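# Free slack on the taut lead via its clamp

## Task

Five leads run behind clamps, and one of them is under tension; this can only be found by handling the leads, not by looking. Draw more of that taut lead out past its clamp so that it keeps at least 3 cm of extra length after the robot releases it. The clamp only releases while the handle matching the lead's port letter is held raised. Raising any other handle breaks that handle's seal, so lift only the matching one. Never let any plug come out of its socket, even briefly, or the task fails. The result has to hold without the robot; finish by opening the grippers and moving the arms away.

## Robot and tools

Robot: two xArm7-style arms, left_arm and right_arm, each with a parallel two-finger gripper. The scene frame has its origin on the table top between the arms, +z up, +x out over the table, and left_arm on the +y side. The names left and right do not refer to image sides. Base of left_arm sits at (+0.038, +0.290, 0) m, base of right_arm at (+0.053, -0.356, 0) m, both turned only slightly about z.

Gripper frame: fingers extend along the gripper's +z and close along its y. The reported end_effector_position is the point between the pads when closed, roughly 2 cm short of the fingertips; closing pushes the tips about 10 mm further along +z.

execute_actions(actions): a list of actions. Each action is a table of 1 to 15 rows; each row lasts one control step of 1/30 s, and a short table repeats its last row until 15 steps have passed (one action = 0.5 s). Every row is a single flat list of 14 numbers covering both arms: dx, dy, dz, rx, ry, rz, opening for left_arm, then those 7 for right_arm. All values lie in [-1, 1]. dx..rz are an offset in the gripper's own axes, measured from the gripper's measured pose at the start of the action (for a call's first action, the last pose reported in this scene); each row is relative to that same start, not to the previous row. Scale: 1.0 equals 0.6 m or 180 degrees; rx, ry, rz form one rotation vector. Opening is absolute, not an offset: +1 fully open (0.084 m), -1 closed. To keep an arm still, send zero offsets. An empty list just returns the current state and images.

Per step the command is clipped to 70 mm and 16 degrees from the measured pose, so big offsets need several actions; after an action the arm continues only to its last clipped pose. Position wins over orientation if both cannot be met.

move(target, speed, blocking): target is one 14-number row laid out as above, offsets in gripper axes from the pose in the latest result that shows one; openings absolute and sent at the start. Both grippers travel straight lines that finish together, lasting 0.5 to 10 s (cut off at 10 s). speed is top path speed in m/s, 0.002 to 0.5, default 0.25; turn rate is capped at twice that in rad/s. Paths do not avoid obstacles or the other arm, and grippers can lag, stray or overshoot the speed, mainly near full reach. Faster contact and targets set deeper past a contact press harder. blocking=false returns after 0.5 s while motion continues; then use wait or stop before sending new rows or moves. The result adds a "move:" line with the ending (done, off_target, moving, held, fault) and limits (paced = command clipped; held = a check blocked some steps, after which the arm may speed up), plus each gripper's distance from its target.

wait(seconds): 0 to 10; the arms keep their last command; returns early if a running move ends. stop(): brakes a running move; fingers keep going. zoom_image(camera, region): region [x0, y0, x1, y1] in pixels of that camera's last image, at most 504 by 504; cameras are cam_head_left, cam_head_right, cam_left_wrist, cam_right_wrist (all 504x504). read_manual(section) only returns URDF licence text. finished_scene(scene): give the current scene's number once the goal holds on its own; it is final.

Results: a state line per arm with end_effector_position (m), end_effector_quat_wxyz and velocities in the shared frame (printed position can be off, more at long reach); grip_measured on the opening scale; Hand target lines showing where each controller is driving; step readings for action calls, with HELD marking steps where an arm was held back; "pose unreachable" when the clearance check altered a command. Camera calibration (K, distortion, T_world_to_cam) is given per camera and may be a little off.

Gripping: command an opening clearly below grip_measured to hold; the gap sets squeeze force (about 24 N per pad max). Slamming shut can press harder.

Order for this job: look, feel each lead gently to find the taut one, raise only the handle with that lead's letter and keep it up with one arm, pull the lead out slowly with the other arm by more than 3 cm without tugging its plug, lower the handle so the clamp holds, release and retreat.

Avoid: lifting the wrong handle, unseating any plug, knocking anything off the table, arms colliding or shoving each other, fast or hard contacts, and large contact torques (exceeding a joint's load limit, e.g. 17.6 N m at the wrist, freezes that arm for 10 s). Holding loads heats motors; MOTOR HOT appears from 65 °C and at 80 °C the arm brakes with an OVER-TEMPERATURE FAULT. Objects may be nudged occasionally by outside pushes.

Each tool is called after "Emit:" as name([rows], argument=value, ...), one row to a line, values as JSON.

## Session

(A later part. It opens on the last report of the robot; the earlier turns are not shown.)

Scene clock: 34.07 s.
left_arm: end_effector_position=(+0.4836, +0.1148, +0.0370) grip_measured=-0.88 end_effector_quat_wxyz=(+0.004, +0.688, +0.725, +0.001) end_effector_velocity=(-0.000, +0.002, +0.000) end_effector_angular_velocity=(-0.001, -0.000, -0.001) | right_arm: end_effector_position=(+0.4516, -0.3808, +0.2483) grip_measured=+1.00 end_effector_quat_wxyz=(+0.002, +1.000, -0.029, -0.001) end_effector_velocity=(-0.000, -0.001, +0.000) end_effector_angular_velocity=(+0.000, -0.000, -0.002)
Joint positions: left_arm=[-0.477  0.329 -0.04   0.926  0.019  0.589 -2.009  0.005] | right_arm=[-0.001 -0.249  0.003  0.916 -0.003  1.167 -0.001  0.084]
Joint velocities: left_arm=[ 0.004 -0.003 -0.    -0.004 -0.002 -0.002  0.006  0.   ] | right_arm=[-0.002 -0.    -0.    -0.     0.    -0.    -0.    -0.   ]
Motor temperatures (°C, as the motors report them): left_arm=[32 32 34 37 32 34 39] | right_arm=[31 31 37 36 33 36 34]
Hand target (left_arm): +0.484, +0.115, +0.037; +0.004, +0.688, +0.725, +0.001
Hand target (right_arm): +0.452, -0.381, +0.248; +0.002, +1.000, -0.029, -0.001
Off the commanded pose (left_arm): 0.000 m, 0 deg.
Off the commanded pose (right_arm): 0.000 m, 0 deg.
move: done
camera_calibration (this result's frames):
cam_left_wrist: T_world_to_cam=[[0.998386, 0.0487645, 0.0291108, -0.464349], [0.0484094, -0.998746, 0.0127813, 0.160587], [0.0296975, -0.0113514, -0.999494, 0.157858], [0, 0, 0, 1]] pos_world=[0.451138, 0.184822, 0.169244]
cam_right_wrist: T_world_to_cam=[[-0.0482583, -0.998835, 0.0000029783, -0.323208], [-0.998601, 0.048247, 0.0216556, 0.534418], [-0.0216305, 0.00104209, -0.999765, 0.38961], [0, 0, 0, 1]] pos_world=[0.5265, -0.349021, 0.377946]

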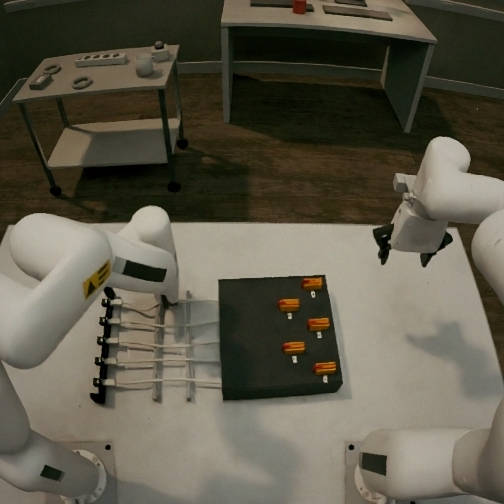

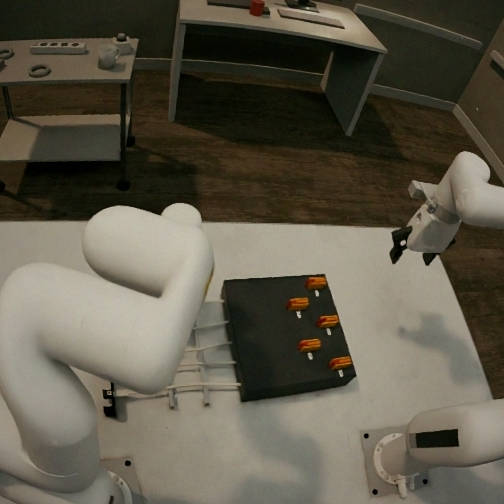

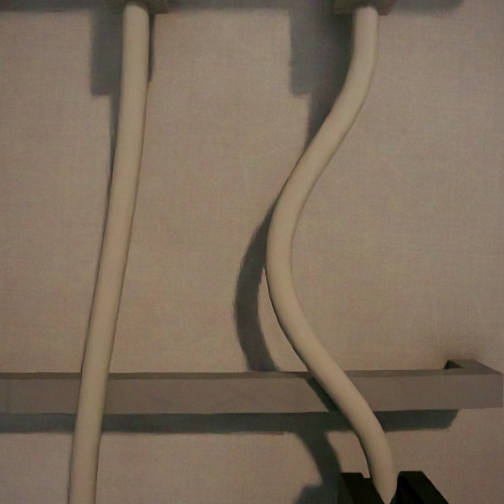

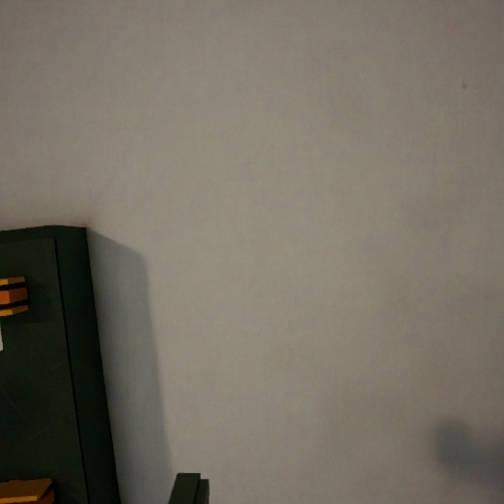

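Emit:
move(target=[0,0,0,0,0,0,-0.4,0,0,0,0,0,0,1])

Emit:
move(target=[0,0,-0.08,0,0,0,-0.4,0,0,0,0,0,0,1])

Emit:
move(target=[-0.022,-0.257,0,0,0,0,-0.4,-0.208,-0.348,0,0,0,0.462,0], speed=0.4)

Emit:
move(target=[0,0,0.078,0,0,0,-0.4,0,0,0.05,0,0,0,0], speed=0.1)

Scene clock: 35.70 s.
left_arm: end_effector_position=(+0.4836, +0.1150, +0.0370) grip_measured=-0.42 end_effector_quat_wxyz=(+0.004, +0.688, +0.725, +0.001) end_effector_velocity=(-0.000, -0.001, +0.000) end_effector_angular_velocity=(-0.001, -0.001, -0.002) | right_arm: end_effector_position=(+0.4516, -0.3808, +0.2483) grip_measured=+1.00 end_effector_quat_wxyz=(+0.002, +1.000, -0.029, -0.001) end_effector_velocity=(+0.000, +0.000, +0.000) end_effector_angular_velocity=(+0.000, -0.000, +0.001)
Joint positions: left_arm=[-0.477  0.329 -0.04   0.926  0.019  0.589 -2.009  0.026] | right_arm=[-0.001 -0.249  0.003  0.916 -0.003  1.167 -0.001  0.084]
Joint velocities: left_arm=[-0.001 -0.    -0.001  0.001 -0.    -0.    -0.     0.   ] | right_arm=[ 0.001 -0.    -0.001 -0.     0.    -0.    -0.    -0.   ]
Motor temperatures (°C, as the motors report them): left_arm=[32 32 34 37 32 34 39] | right_arm=[31 31 37 37 33 36 34]
Hand target (left_arm): +0.484, +0.115, +0.037; +0.004, +0.688, +0.725, +0.001
Hand target (right_arm): +0.452, -0.381, +0.248; +0.002, +1.000, -0.029, -0.001
Off the commanded pose (left_arm): 0.000 m, 0 deg.
Off the commanded pose (right_arm): 0.000 m, 0 deg.
move: done
camera_calibration (this result's frames):
cam_left_wrist: T_world_to_cam=[[0.998377, 0.0489926, 0.0290396, -0.464387], [0.0486412, -0.998736, 0.0126859, 0.160632], [0.0296244, -0.0112528, -0.999498, 0.157855], [0, 0, 0, 1]] pos_world=[0.451144, 0.184957, 0.169224]
cam_right_wrist: T_world_to_cam=[[-0.0482585, -0.998835, 0.0000029114, -0.323208], [-0.998601, 0.0482473, 0.0216557, 0.534418], [-0.0216306, 0.00104217, -0.999765, 0.38961], [0, 0, 0, 1]] pos_world=[0.5265, -0.349021, 0.377946]

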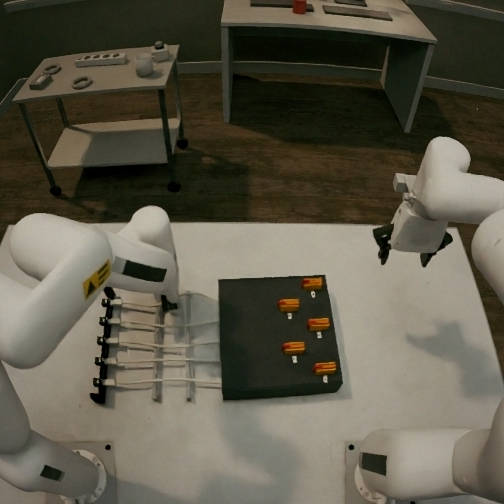

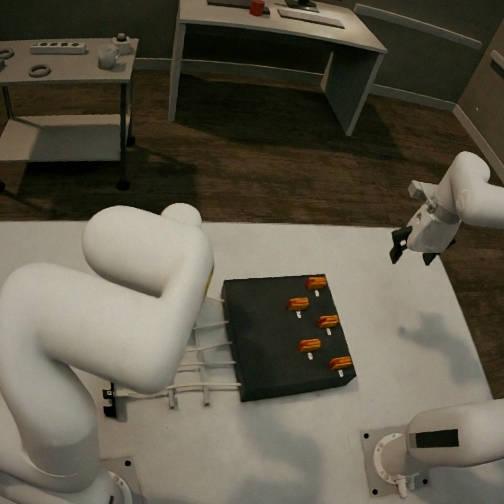

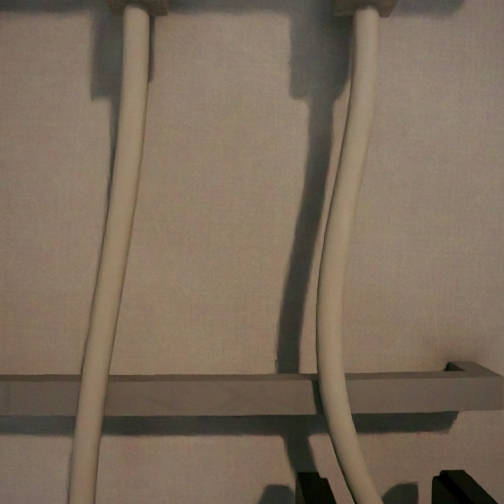

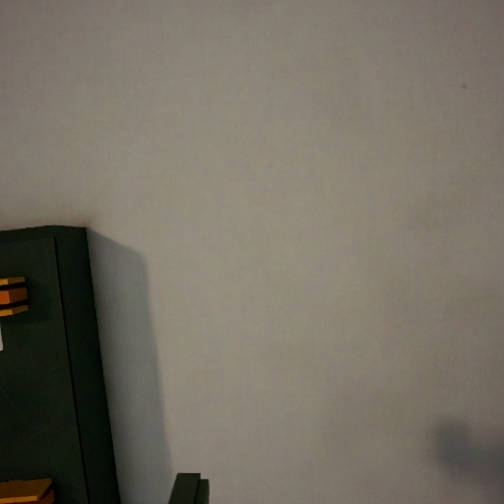

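Scene clock: 36.67 s.
left_arm: end_effector_position=(+0.4832, +0.1154, +0.0844) grip_measured=-0.42 end_effector_quat_wxyz=(+0.004, +0.688, +0.726, +0.000) end_effector_velocity=(+0.000, -0.000, +0.003) end_effector_angular_velocity=(-0.000, -0.001, -0.001) | right_arm: end_effector_position=(+0.4516, -0.3808, +0.2483) grip_measured=+1.00 end_effector_quat_wxyz=(+0.002, +1.000, -0.029, -0.001) end_effector_velocity=(-0.000, -0.000, -0.000) end_effector_angular_velocity=(+0.000, +0.001, -0.001)
Joint positions: left_arm=[-0.475  0.223 -0.043  0.945  0.011  0.714 -2.003  0.026] | right_arm=[-0.001 -0.249  0.003  0.916 -0.003  1.167 -0.001  0.084]
Joint velocities: left_arm=[-0.    -0.007 -0.     0.002 -0.001  0.009  0.001 -0.   ] | right_arm=[ 0.     0.001 -0.001  0.     0.     0.     0.    -0.   ]
Motor temperatures (°C, as the motors report them): left_arm=[32 32 34 37 32 34 39] | right_arm=[31 31 37 37 33 36 34]
Hand target (left_arm): +0.483, +0.115, +0.085; +0.004, +0.688, +0.726, +0.001
Hand target (right_arm): +0.452, -0.381, +0.248; +0.002, +1.000, -0.029, -0.001
Off the commanded pose (left_arm): 0.001 m, 0 deg.
Off the commanded pose (right_arm): 0.000 m, 0 deg.
move: done
camera_calibration (this result's frames):
cam_left_wrist: T_world_to_cam=[[0.998376, 0.0492424, 0.0286362, -0.465419], [0.0488989, -0.998725, 0.0125746, 0.160302], [0.0292188, -0.0111539, -0.999511, 0.205439], [0, 0, 0, 1]] pos_world=[0.450822, 0.185308, 0.216651]
cam_right_wrist: T_world_to_cam=[[-0.0482586, -0.998835, 0.0000029745, -0.323208], [-0.998601, 0.0482474, 0.0216558, 0.534418], [-0.0216307, 0.00104211, -0.999765, 0.38961], [0, 0, 0, 1]] pos_world=[0.5265, -0.349021, 0.377946]

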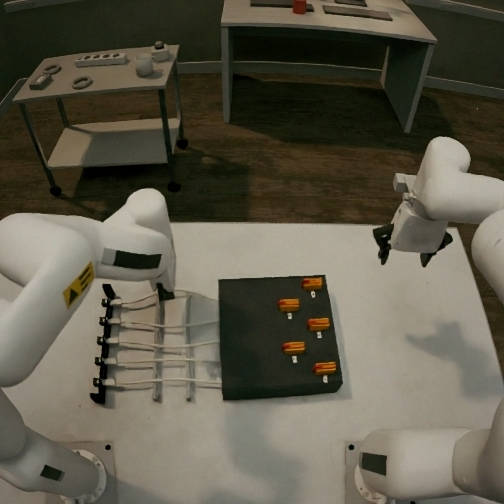

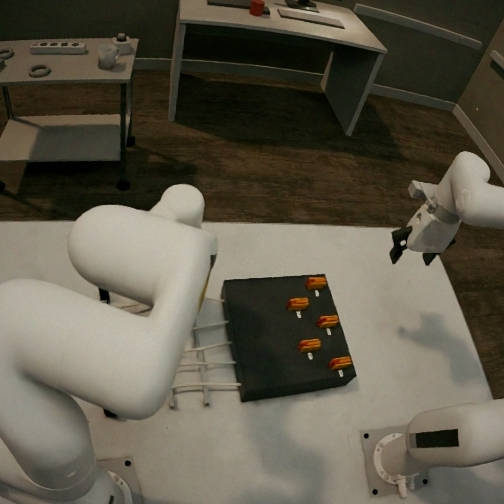

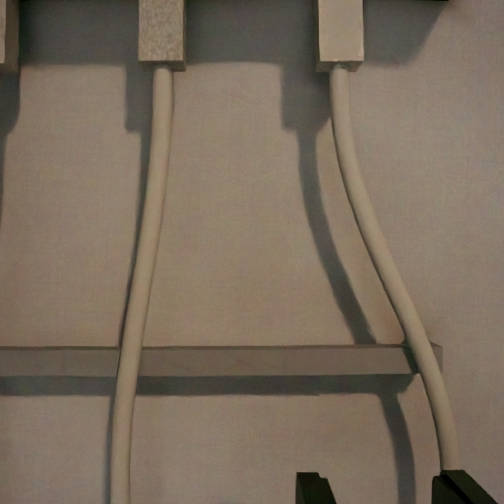

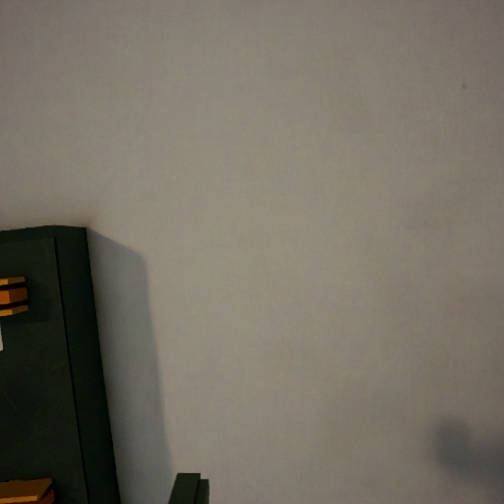

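Scene clock: 39.23 s.
left_arm: end_effector_position=(+0.3301, +0.0938, +0.0836) grip_measured=-0.42 end_effector_quat_wxyz=(+0.004, +0.688, +0.726, +0.000) end_effector_velocity=(-0.001, -0.000, +0.000) end_effector_angular_velocity=(-0.000, -0.000, -0.001) | right_arm: end_effector_position=(+0.3400, -0.1650, +0.2486) grip_measured=-0.01 end_effector_quat_wxyz=(+0.001, +0.729, -0.685, +0.000) end_effector_velocity=(-0.000, +0.001, +0.001) end_effector_angular_velocity=(-0.004, -0.001, -0.012)
Joint positions: left_arm=[-0.59  -0.15  -0.149  0.486 -0.04   0.626 -2.184  0.026] | right_arm=[ 0.026 -0.519  0.528  0.761  0.267  1.233  1.851  0.044]
Joint velocities: left_arm=[-0.001 -0.003 -0.001 -0.002 -0.001  0.    -0.001  0.   ] | right_arm=[-0.003  0.001  0.007  0.004 -0.002  0.002  0.017  0.   ]
Motor temperatures (°C, as the motors report them): left_arm=[32 32 34 38 32 34 39] | right_arm=[31 31 37 37 33 36 34]
Hand target (left_arm): +0.330, +0.094, +0.084; +0.004, +0.688, +0.726, +0.000
Hand target (right_arm): +0.340, -0.165, +0.249; +0.001, +0.728, -0.685, +0.001
Off the commanded pose (left_arm): 0.000 m, 0 deg.
Off the commanded pose (right_arm): 0.001 m, 0 deg.
move: done
camera_calibration (this result's frames):
cam_left_wrist: T_world_to_cam=[[0.998373, 0.0493631, 0.0285574, -0.311483], [0.0490001, -0.998711, 0.0132738, 0.146144], [0.0291758, -0.0118529, -0.999504, 0.208959], [0, 0, 0, 1]] pos_world=[0.297719, 0.163808, 0.215811]
cam_right_wrist: T_world_to_cam=[[-0.997442, -0.0714527, -0.00191739, 0.363213], [-0.0714755, 0.997284, 0.0177523, 0.254935], [0.000643729, 0.017844, -0.999841, 0.38243], [0, 0, 0, 1]] pos_world=[0.380259, -0.235114, 0.37854]

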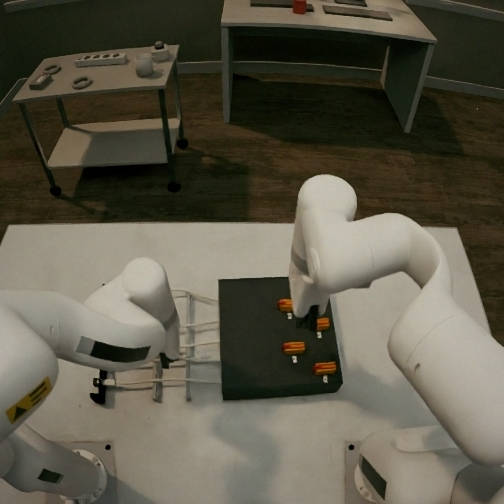

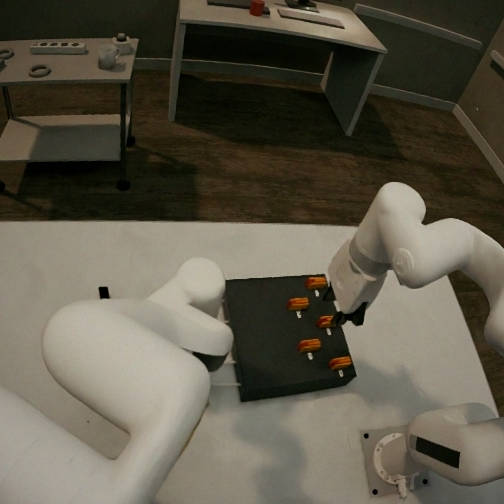

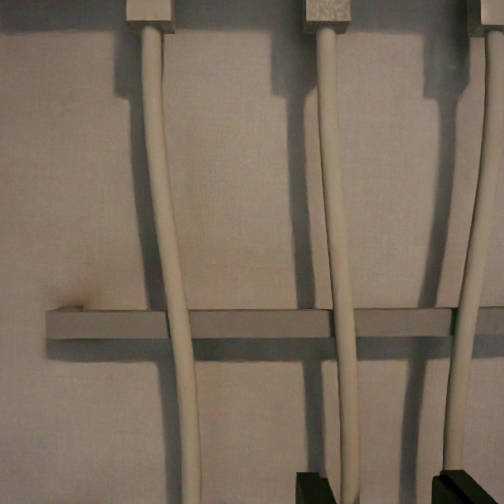

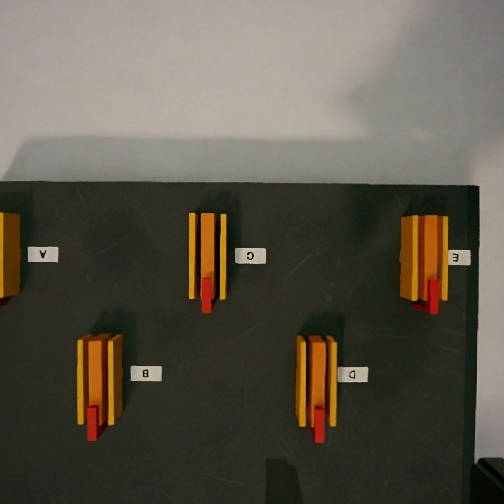

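Scene clock: 40.30 s.
left_arm: end_effector_position=(+0.3303, +0.0934, +0.0372) grip_measured=-0.42 end_effector_quat_wxyz=(+0.004, +0.688, +0.725, +0.000) end_effector_velocity=(+0.001, -0.000, -0.003) end_effector_angular_velocity=(+0.001, -0.001, -0.000) | right_arm: end_effector_position=(+0.3399, -0.1650, +0.2188) grip_measured=-0.01 end_effector_quat_wxyz=(+0.001, +0.729, -0.685, +0.000) end_effector_velocity=(+0.000, -0.000, -0.001) end_effector_angular_velocity=(+0.001, +0.001, +0.000)
Joint positions: left_arm=[-0.583 -0.001 -0.152  0.461 -0.003  0.453 -2.211  0.026] | right_arm=[ 0.028 -0.497  0.552  0.692  0.277  1.141  1.852  0.044]
Joint velocities: left_arm=[ 0.001  0.011 -0.     0.001  0.007 -0.009 -0.004 -0.   ] | right_arm=[ 0.     0.003 -0.001 -0.002  0.    -0.004 -0.002 -0.   ]
Motor temperatures (°C, as the motors report them): left_arm=[32 32 34 38 32 34 39] | right_arm=[31 31 38 37 33 36 34]
Hand target (left_arm): +0.330, +0.093, +0.037; +0.004, +0.688, +0.725, +0.000
Hand target (right_arm): +0.340, -0.165, +0.219; +0.001, +0.729, -0.685, +0.000
Off the commanded pose (left_arm): 0.000 m, 0 deg.
Off the commanded pose (right_arm): 0.000 m, 0 deg.
move: done
camera_calibration (this result's frames):
cam_left_wrist: T_world_to_cam=[[0.998381, 0.0490988, 0.0287108, -0.310323], [0.048727, -0.998721, 0.0135068, 0.146501], [0.0293373, -0.0120859, -0.999497, 0.162585], [0, 0, 0, 1]] pos_world=[0.297912, 0.163515, 0.169433]
cam_right_wrist: T_world_to_cam=[[-0.997423, -0.0717169, -0.00205485, 0.362988], [-0.0717423, 0.997262, 0.0179186, 0.255471], [0.000764155, 0.0180198, -0.999837, 0.352622], [0, 0, 0, 1]] pos_world=[0.380111, -0.235093, 0.348733]

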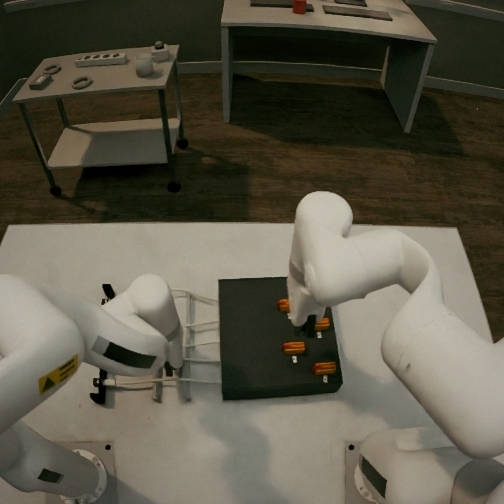

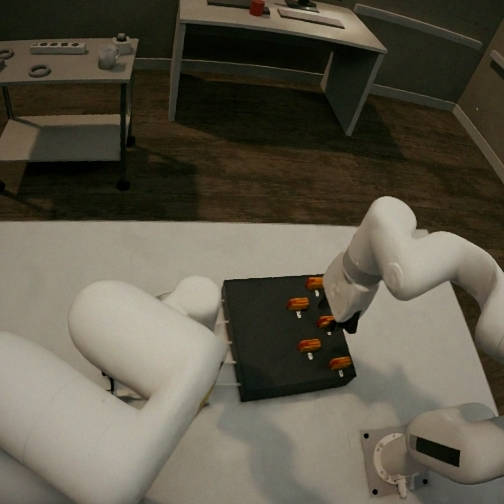

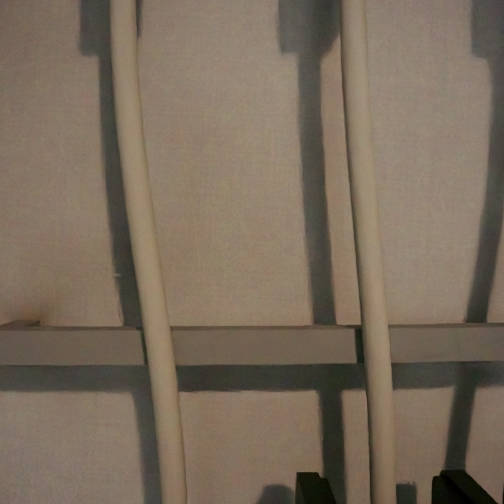

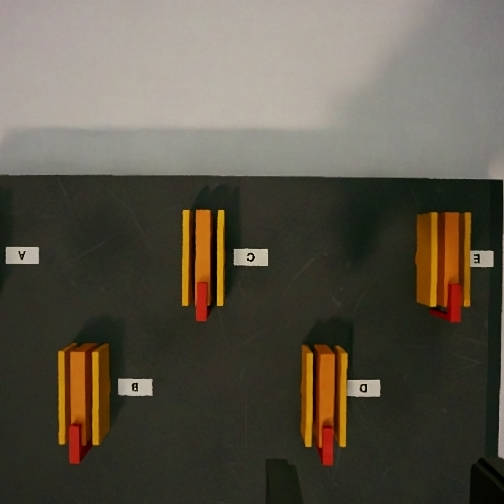

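Emit:
move(target=[0,0,0,0,0,0,-1,0.018,-0.005,0.198,0,0,0,-0.1], speed=0.12)

Emit:
move(target=[0,0,0,0,0,0,-1,0,0,0,0,0,0,-0.8])

Emit:
move(target=[0,0,0,0,0,0,-1,0,0,-0.03,0,0,0,-0.8], speed=0.03)

Scene clock: 43.83 s.
left_arm: end_effector_position=(+0.3303, +0.0934, +0.0372) grip_measured=-0.88 end_effector_quat_wxyz=(+0.004, +0.688, +0.725, +0.000) end_effector_velocity=(-0.000, -0.000, -0.000) end_effector_angular_velocity=(-0.000, -0.000, -0.000) | right_arm: end_effector_position=(+0.3427, -0.1752, +0.1004) grip_measured=-0.11 end_effector_quat_wxyz=(+0.000, +0.729, -0.684, -0.000) end_effector_velocity=(+0.001, -0.000, -0.002) end_effector_angular_velocity=(-0.002, -0.000, -0.000)
Joint positions: left_arm=[-0.583 -0.001 -0.152  0.461 -0.003  0.453 -2.211  0.005] | right_arm=[-0.013 -0.276  0.652  0.482  0.254  0.72   1.873  0.039]
Joint velocities: left_arm=[-0.     0.    -0.    -0.    -0.    -0.001  0.    -0.   ] | right_arm=[-0.005  0.01   0.005  0.    -0.007 -0.009  0.005  0.   ]
Motor temperatures (°C, as the motors report them): left_arm=[32 32 34 38 32 34 39] | right_arm=[31 31 38 37 33 36 34]
Hand target (left_arm): +0.330, +0.093, +0.037; +0.004, +0.688, +0.725, +0.000
Hand target (right_arm): +0.343, -0.175, +0.100; +0.001, +0.729, -0.684, -0.000
Off the commanded pose (left_arm): 0.000 m, 0 deg.
Off the commanded pose (right_arm): 0.001 m, 0 deg.
move: done
camera_calibration (this result's frames):
cam_left_wrist: T_world_to_cam=[[0.998381, 0.0491171, 0.0286896, -0.310319], [0.0487461, -0.99872, 0.0134906, 0.146508], [0.0293155, -0.0120702, -0.999497, 0.162584], [0, 0, 0, 1]] pos_world=[0.297909, 0.163524, 0.169429]
cam_right_wrist: T_world_to_cam=[[-0.997328, -0.0730264, -0.00221877, 0.364632], [-0.0730558, 0.997139, 0.0194022, 0.268282], [0.000795547, 0.0195124, -0.999809, 0.234747], [0, 0, 0, 1]] pos_world=[0.38307, -0.245467, 0.230306]

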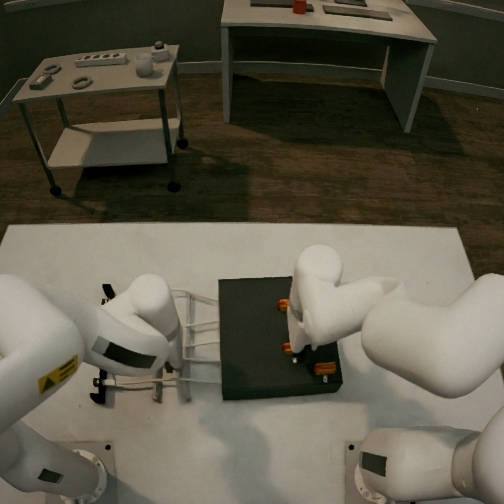

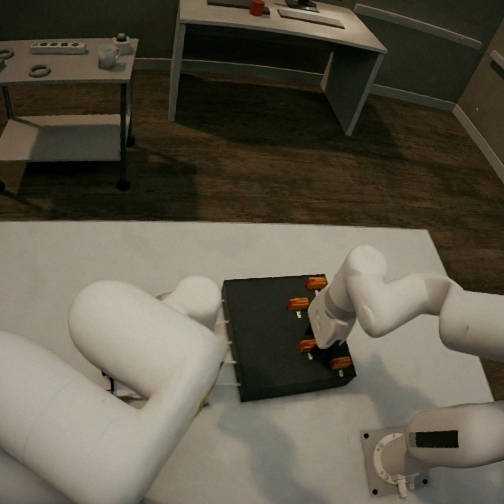

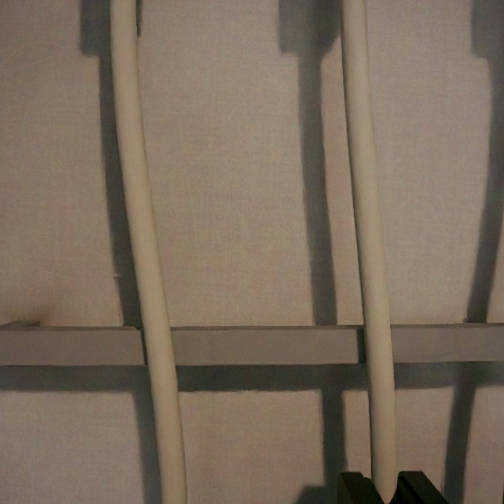

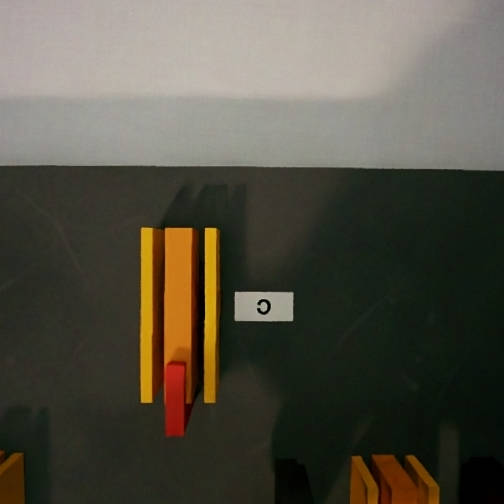

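Scene clock: 44.33 s.
left_arm: end_effector_position=(+0.3303, +0.0934, +0.0372) grip_measured=-0.88 end_effector_quat_wxyz=(+0.004, +0.688, +0.725, +0.000) end_effector_velocity=(-0.000, +0.000, +0.000) end_effector_angular_velocity=(+0.000, +0.000, -0.000) | right_arm: end_effector_position=(+0.3408, -0.1754, +0.0995) grip_measured=-0.76 end_effector_quat_wxyz=(+0.003, +0.730, -0.684, -0.001) end_effector_velocity=(+0.001, +0.000, +0.000) end_effector_angular_velocity=(+0.001, +0.000, -0.001)
Joint positions: left_arm=[-0.583 -0.001 -0.152  0.461 -0.003  0.453 -2.211  0.005] | right_arm=[-0.012 -0.276  0.654  0.48   0.254  0.724  1.873  0.011]
Joint velocities: left_arm=[-0.001 -0.     0.    -0.     0.     0.001 -0.    -0.   ] | right_arm=[-0.003  0.001  0.001  0.002  0.001  0.001 -0.001  0.   ]
Motor temperatures (°C, as the motors report them): left_arm=[32 32 34 38 32 34 39] | right_arm=[31 31 38 37 33 36 34]
Hand target (left_arm): +0.330, +0.093, +0.037; +0.004, +0.688, +0.725, +0.000
Hand target (right_arm): +0.343, -0.175, +0.100; +0.000, +0.729, -0.684, -0.000
Off the commanded pose (left_arm): 0.000 m, 0 deg.
Off the commanded pose (right_arm): 0.002 m, 0 deg.
move: done
camera_calibration (this result's frames):
cam_left_wrist: T_world_to_cam=[[0.998381, 0.0491172, 0.0286898, -0.31032], [0.0487462, -0.99872, 0.0134908, 0.146507], [0.0293157, -0.0120704, -0.999497, 0.162584], [0, 0, 0, 1]] pos_world=[0.297909, 0.163524, 0.169429]
cam_right_wrist: T_world_to_cam=[[-0.997185, -0.0749127, 0.00305355, 0.361734], [-0.0748489, 0.997044, 0.0173549, 0.269129], [-0.00434462, 0.0170775, -0.999845, 0.235119], [0, 0, 0, 1]] pos_world=[0.381882, -0.24525, 0.229307]

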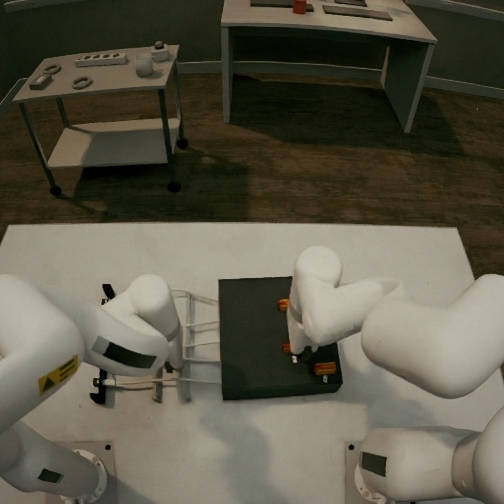

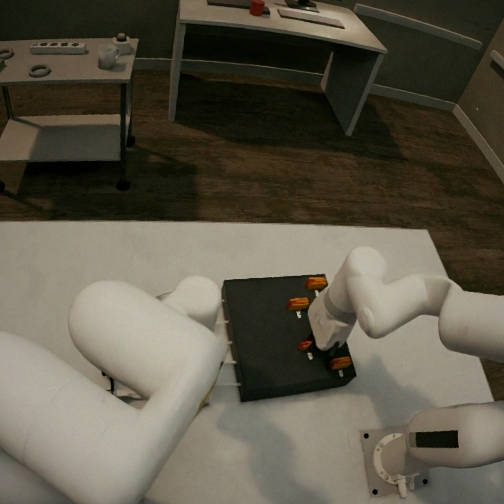

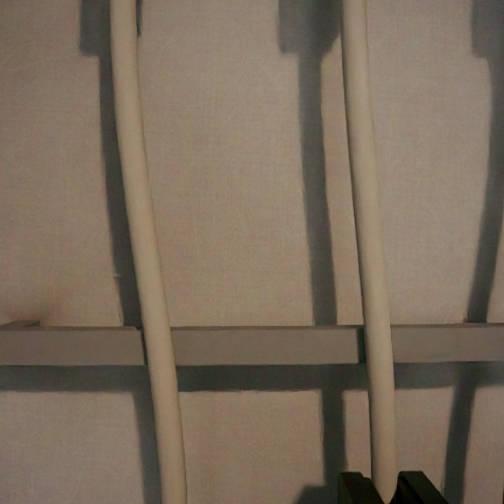

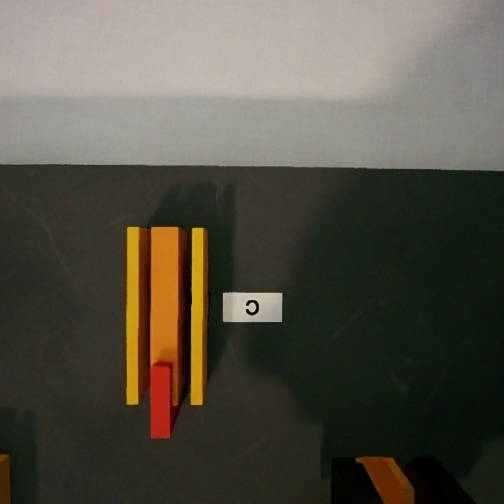

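Scene clock: 45.43 s.
left_arm: end_effector_position=(+0.3303, +0.0934, +0.0372) grip_measured=-0.88 end_effector_quat_wxyz=(+0.004, +0.688, +0.725, +0.000) end_effector_velocity=(+0.000, +0.000, +0.000) end_effector_angular_velocity=(-0.000, -0.000, -0.000) | right_arm: end_effector_position=(+0.3413, -0.1753, +0.1176) grip_measured=-0.82 end_effector_quat_wxyz=(+0.003, +0.730, -0.684, -0.001) end_effector_velocity=(-0.003, -0.001, -0.001) end_effector_angular_velocity=(-0.002, +0.007, +0.001)
Joint positions: left_arm=[-0.583 -0.001 -0.152  0.461 -0.003  0.453 -2.211  0.005] | right_arm=[-0.001 -0.327  0.633  0.503  0.27   0.794  1.857  0.008]
Joint velocities: left_arm=[-0. -0.  0. -0.  0. -0.  0. -0.] | right_arm=[ 0.003 -0.001 -0.001 -0.003  0.001  0.006 -0.001  0.   ]
Motor temperatures (°C, as the motors report them): left_arm=[32 32 34 38 32 34 39] | right_arm=[31 31 38 37 33 36 34]
Hand target (left_arm): +0.330, +0.093, +0.037; +0.004, +0.688, +0.725, +0.000
Hand target (right_arm): +0.341, -0.175, +0.117; +0.003, +0.730, -0.684, -0.001
Off the commanded pose (left_arm): 0.000 m, 0 deg.
Off the commanded pose (right_arm): 0.000 m, 0 deg.
move: done
camera_calibration (this result's frames):
cam_left_wrist: T_world_to_cam=[[0.998381, 0.049117, 0.0286901, -0.31032], [0.048746, -0.99872, 0.0134911, 0.146507], [0.0293161, -0.0120707, -0.999497, 0.162584], [0, 0, 0, 1]] pos_world=[0.297909, 0.163524, 0.169429]
cam_right_wrist: T_world_to_cam=[[-0.997216, -0.0745445, 0.00197125, 0.362438], [-0.0744995, 0.997071, 0.0172983, 0.26871], [-0.00325497, 0.0171032, -0.999848, 0.252918], [0, 0, 0, 1]] pos_world=[0.382271, -0.245231, 0.247517]

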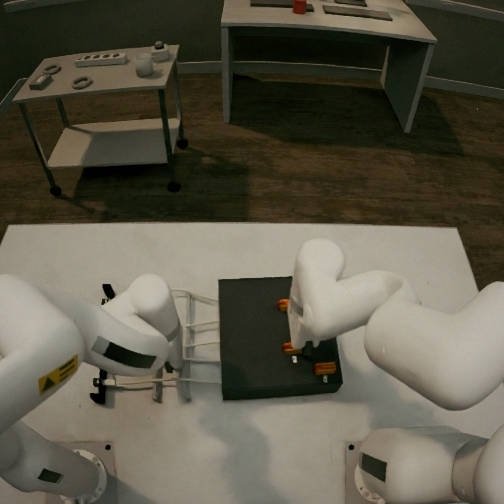

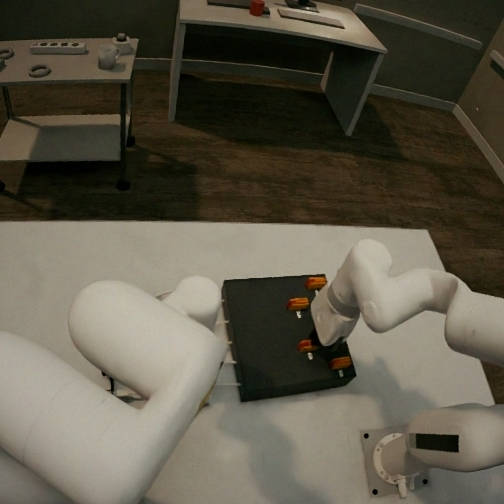

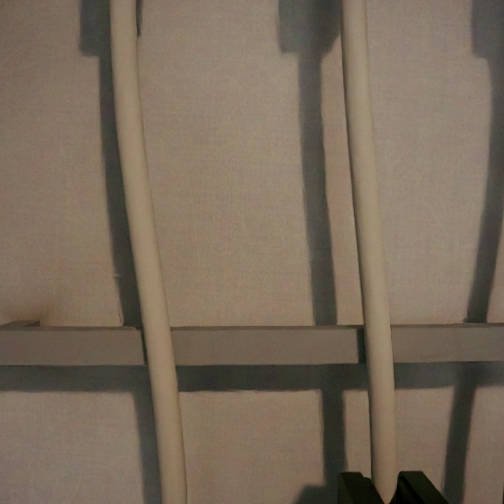

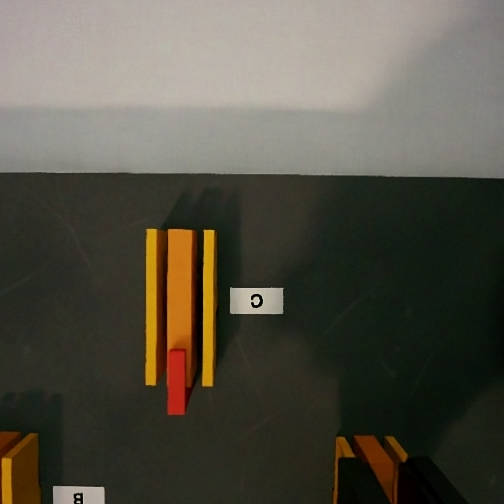

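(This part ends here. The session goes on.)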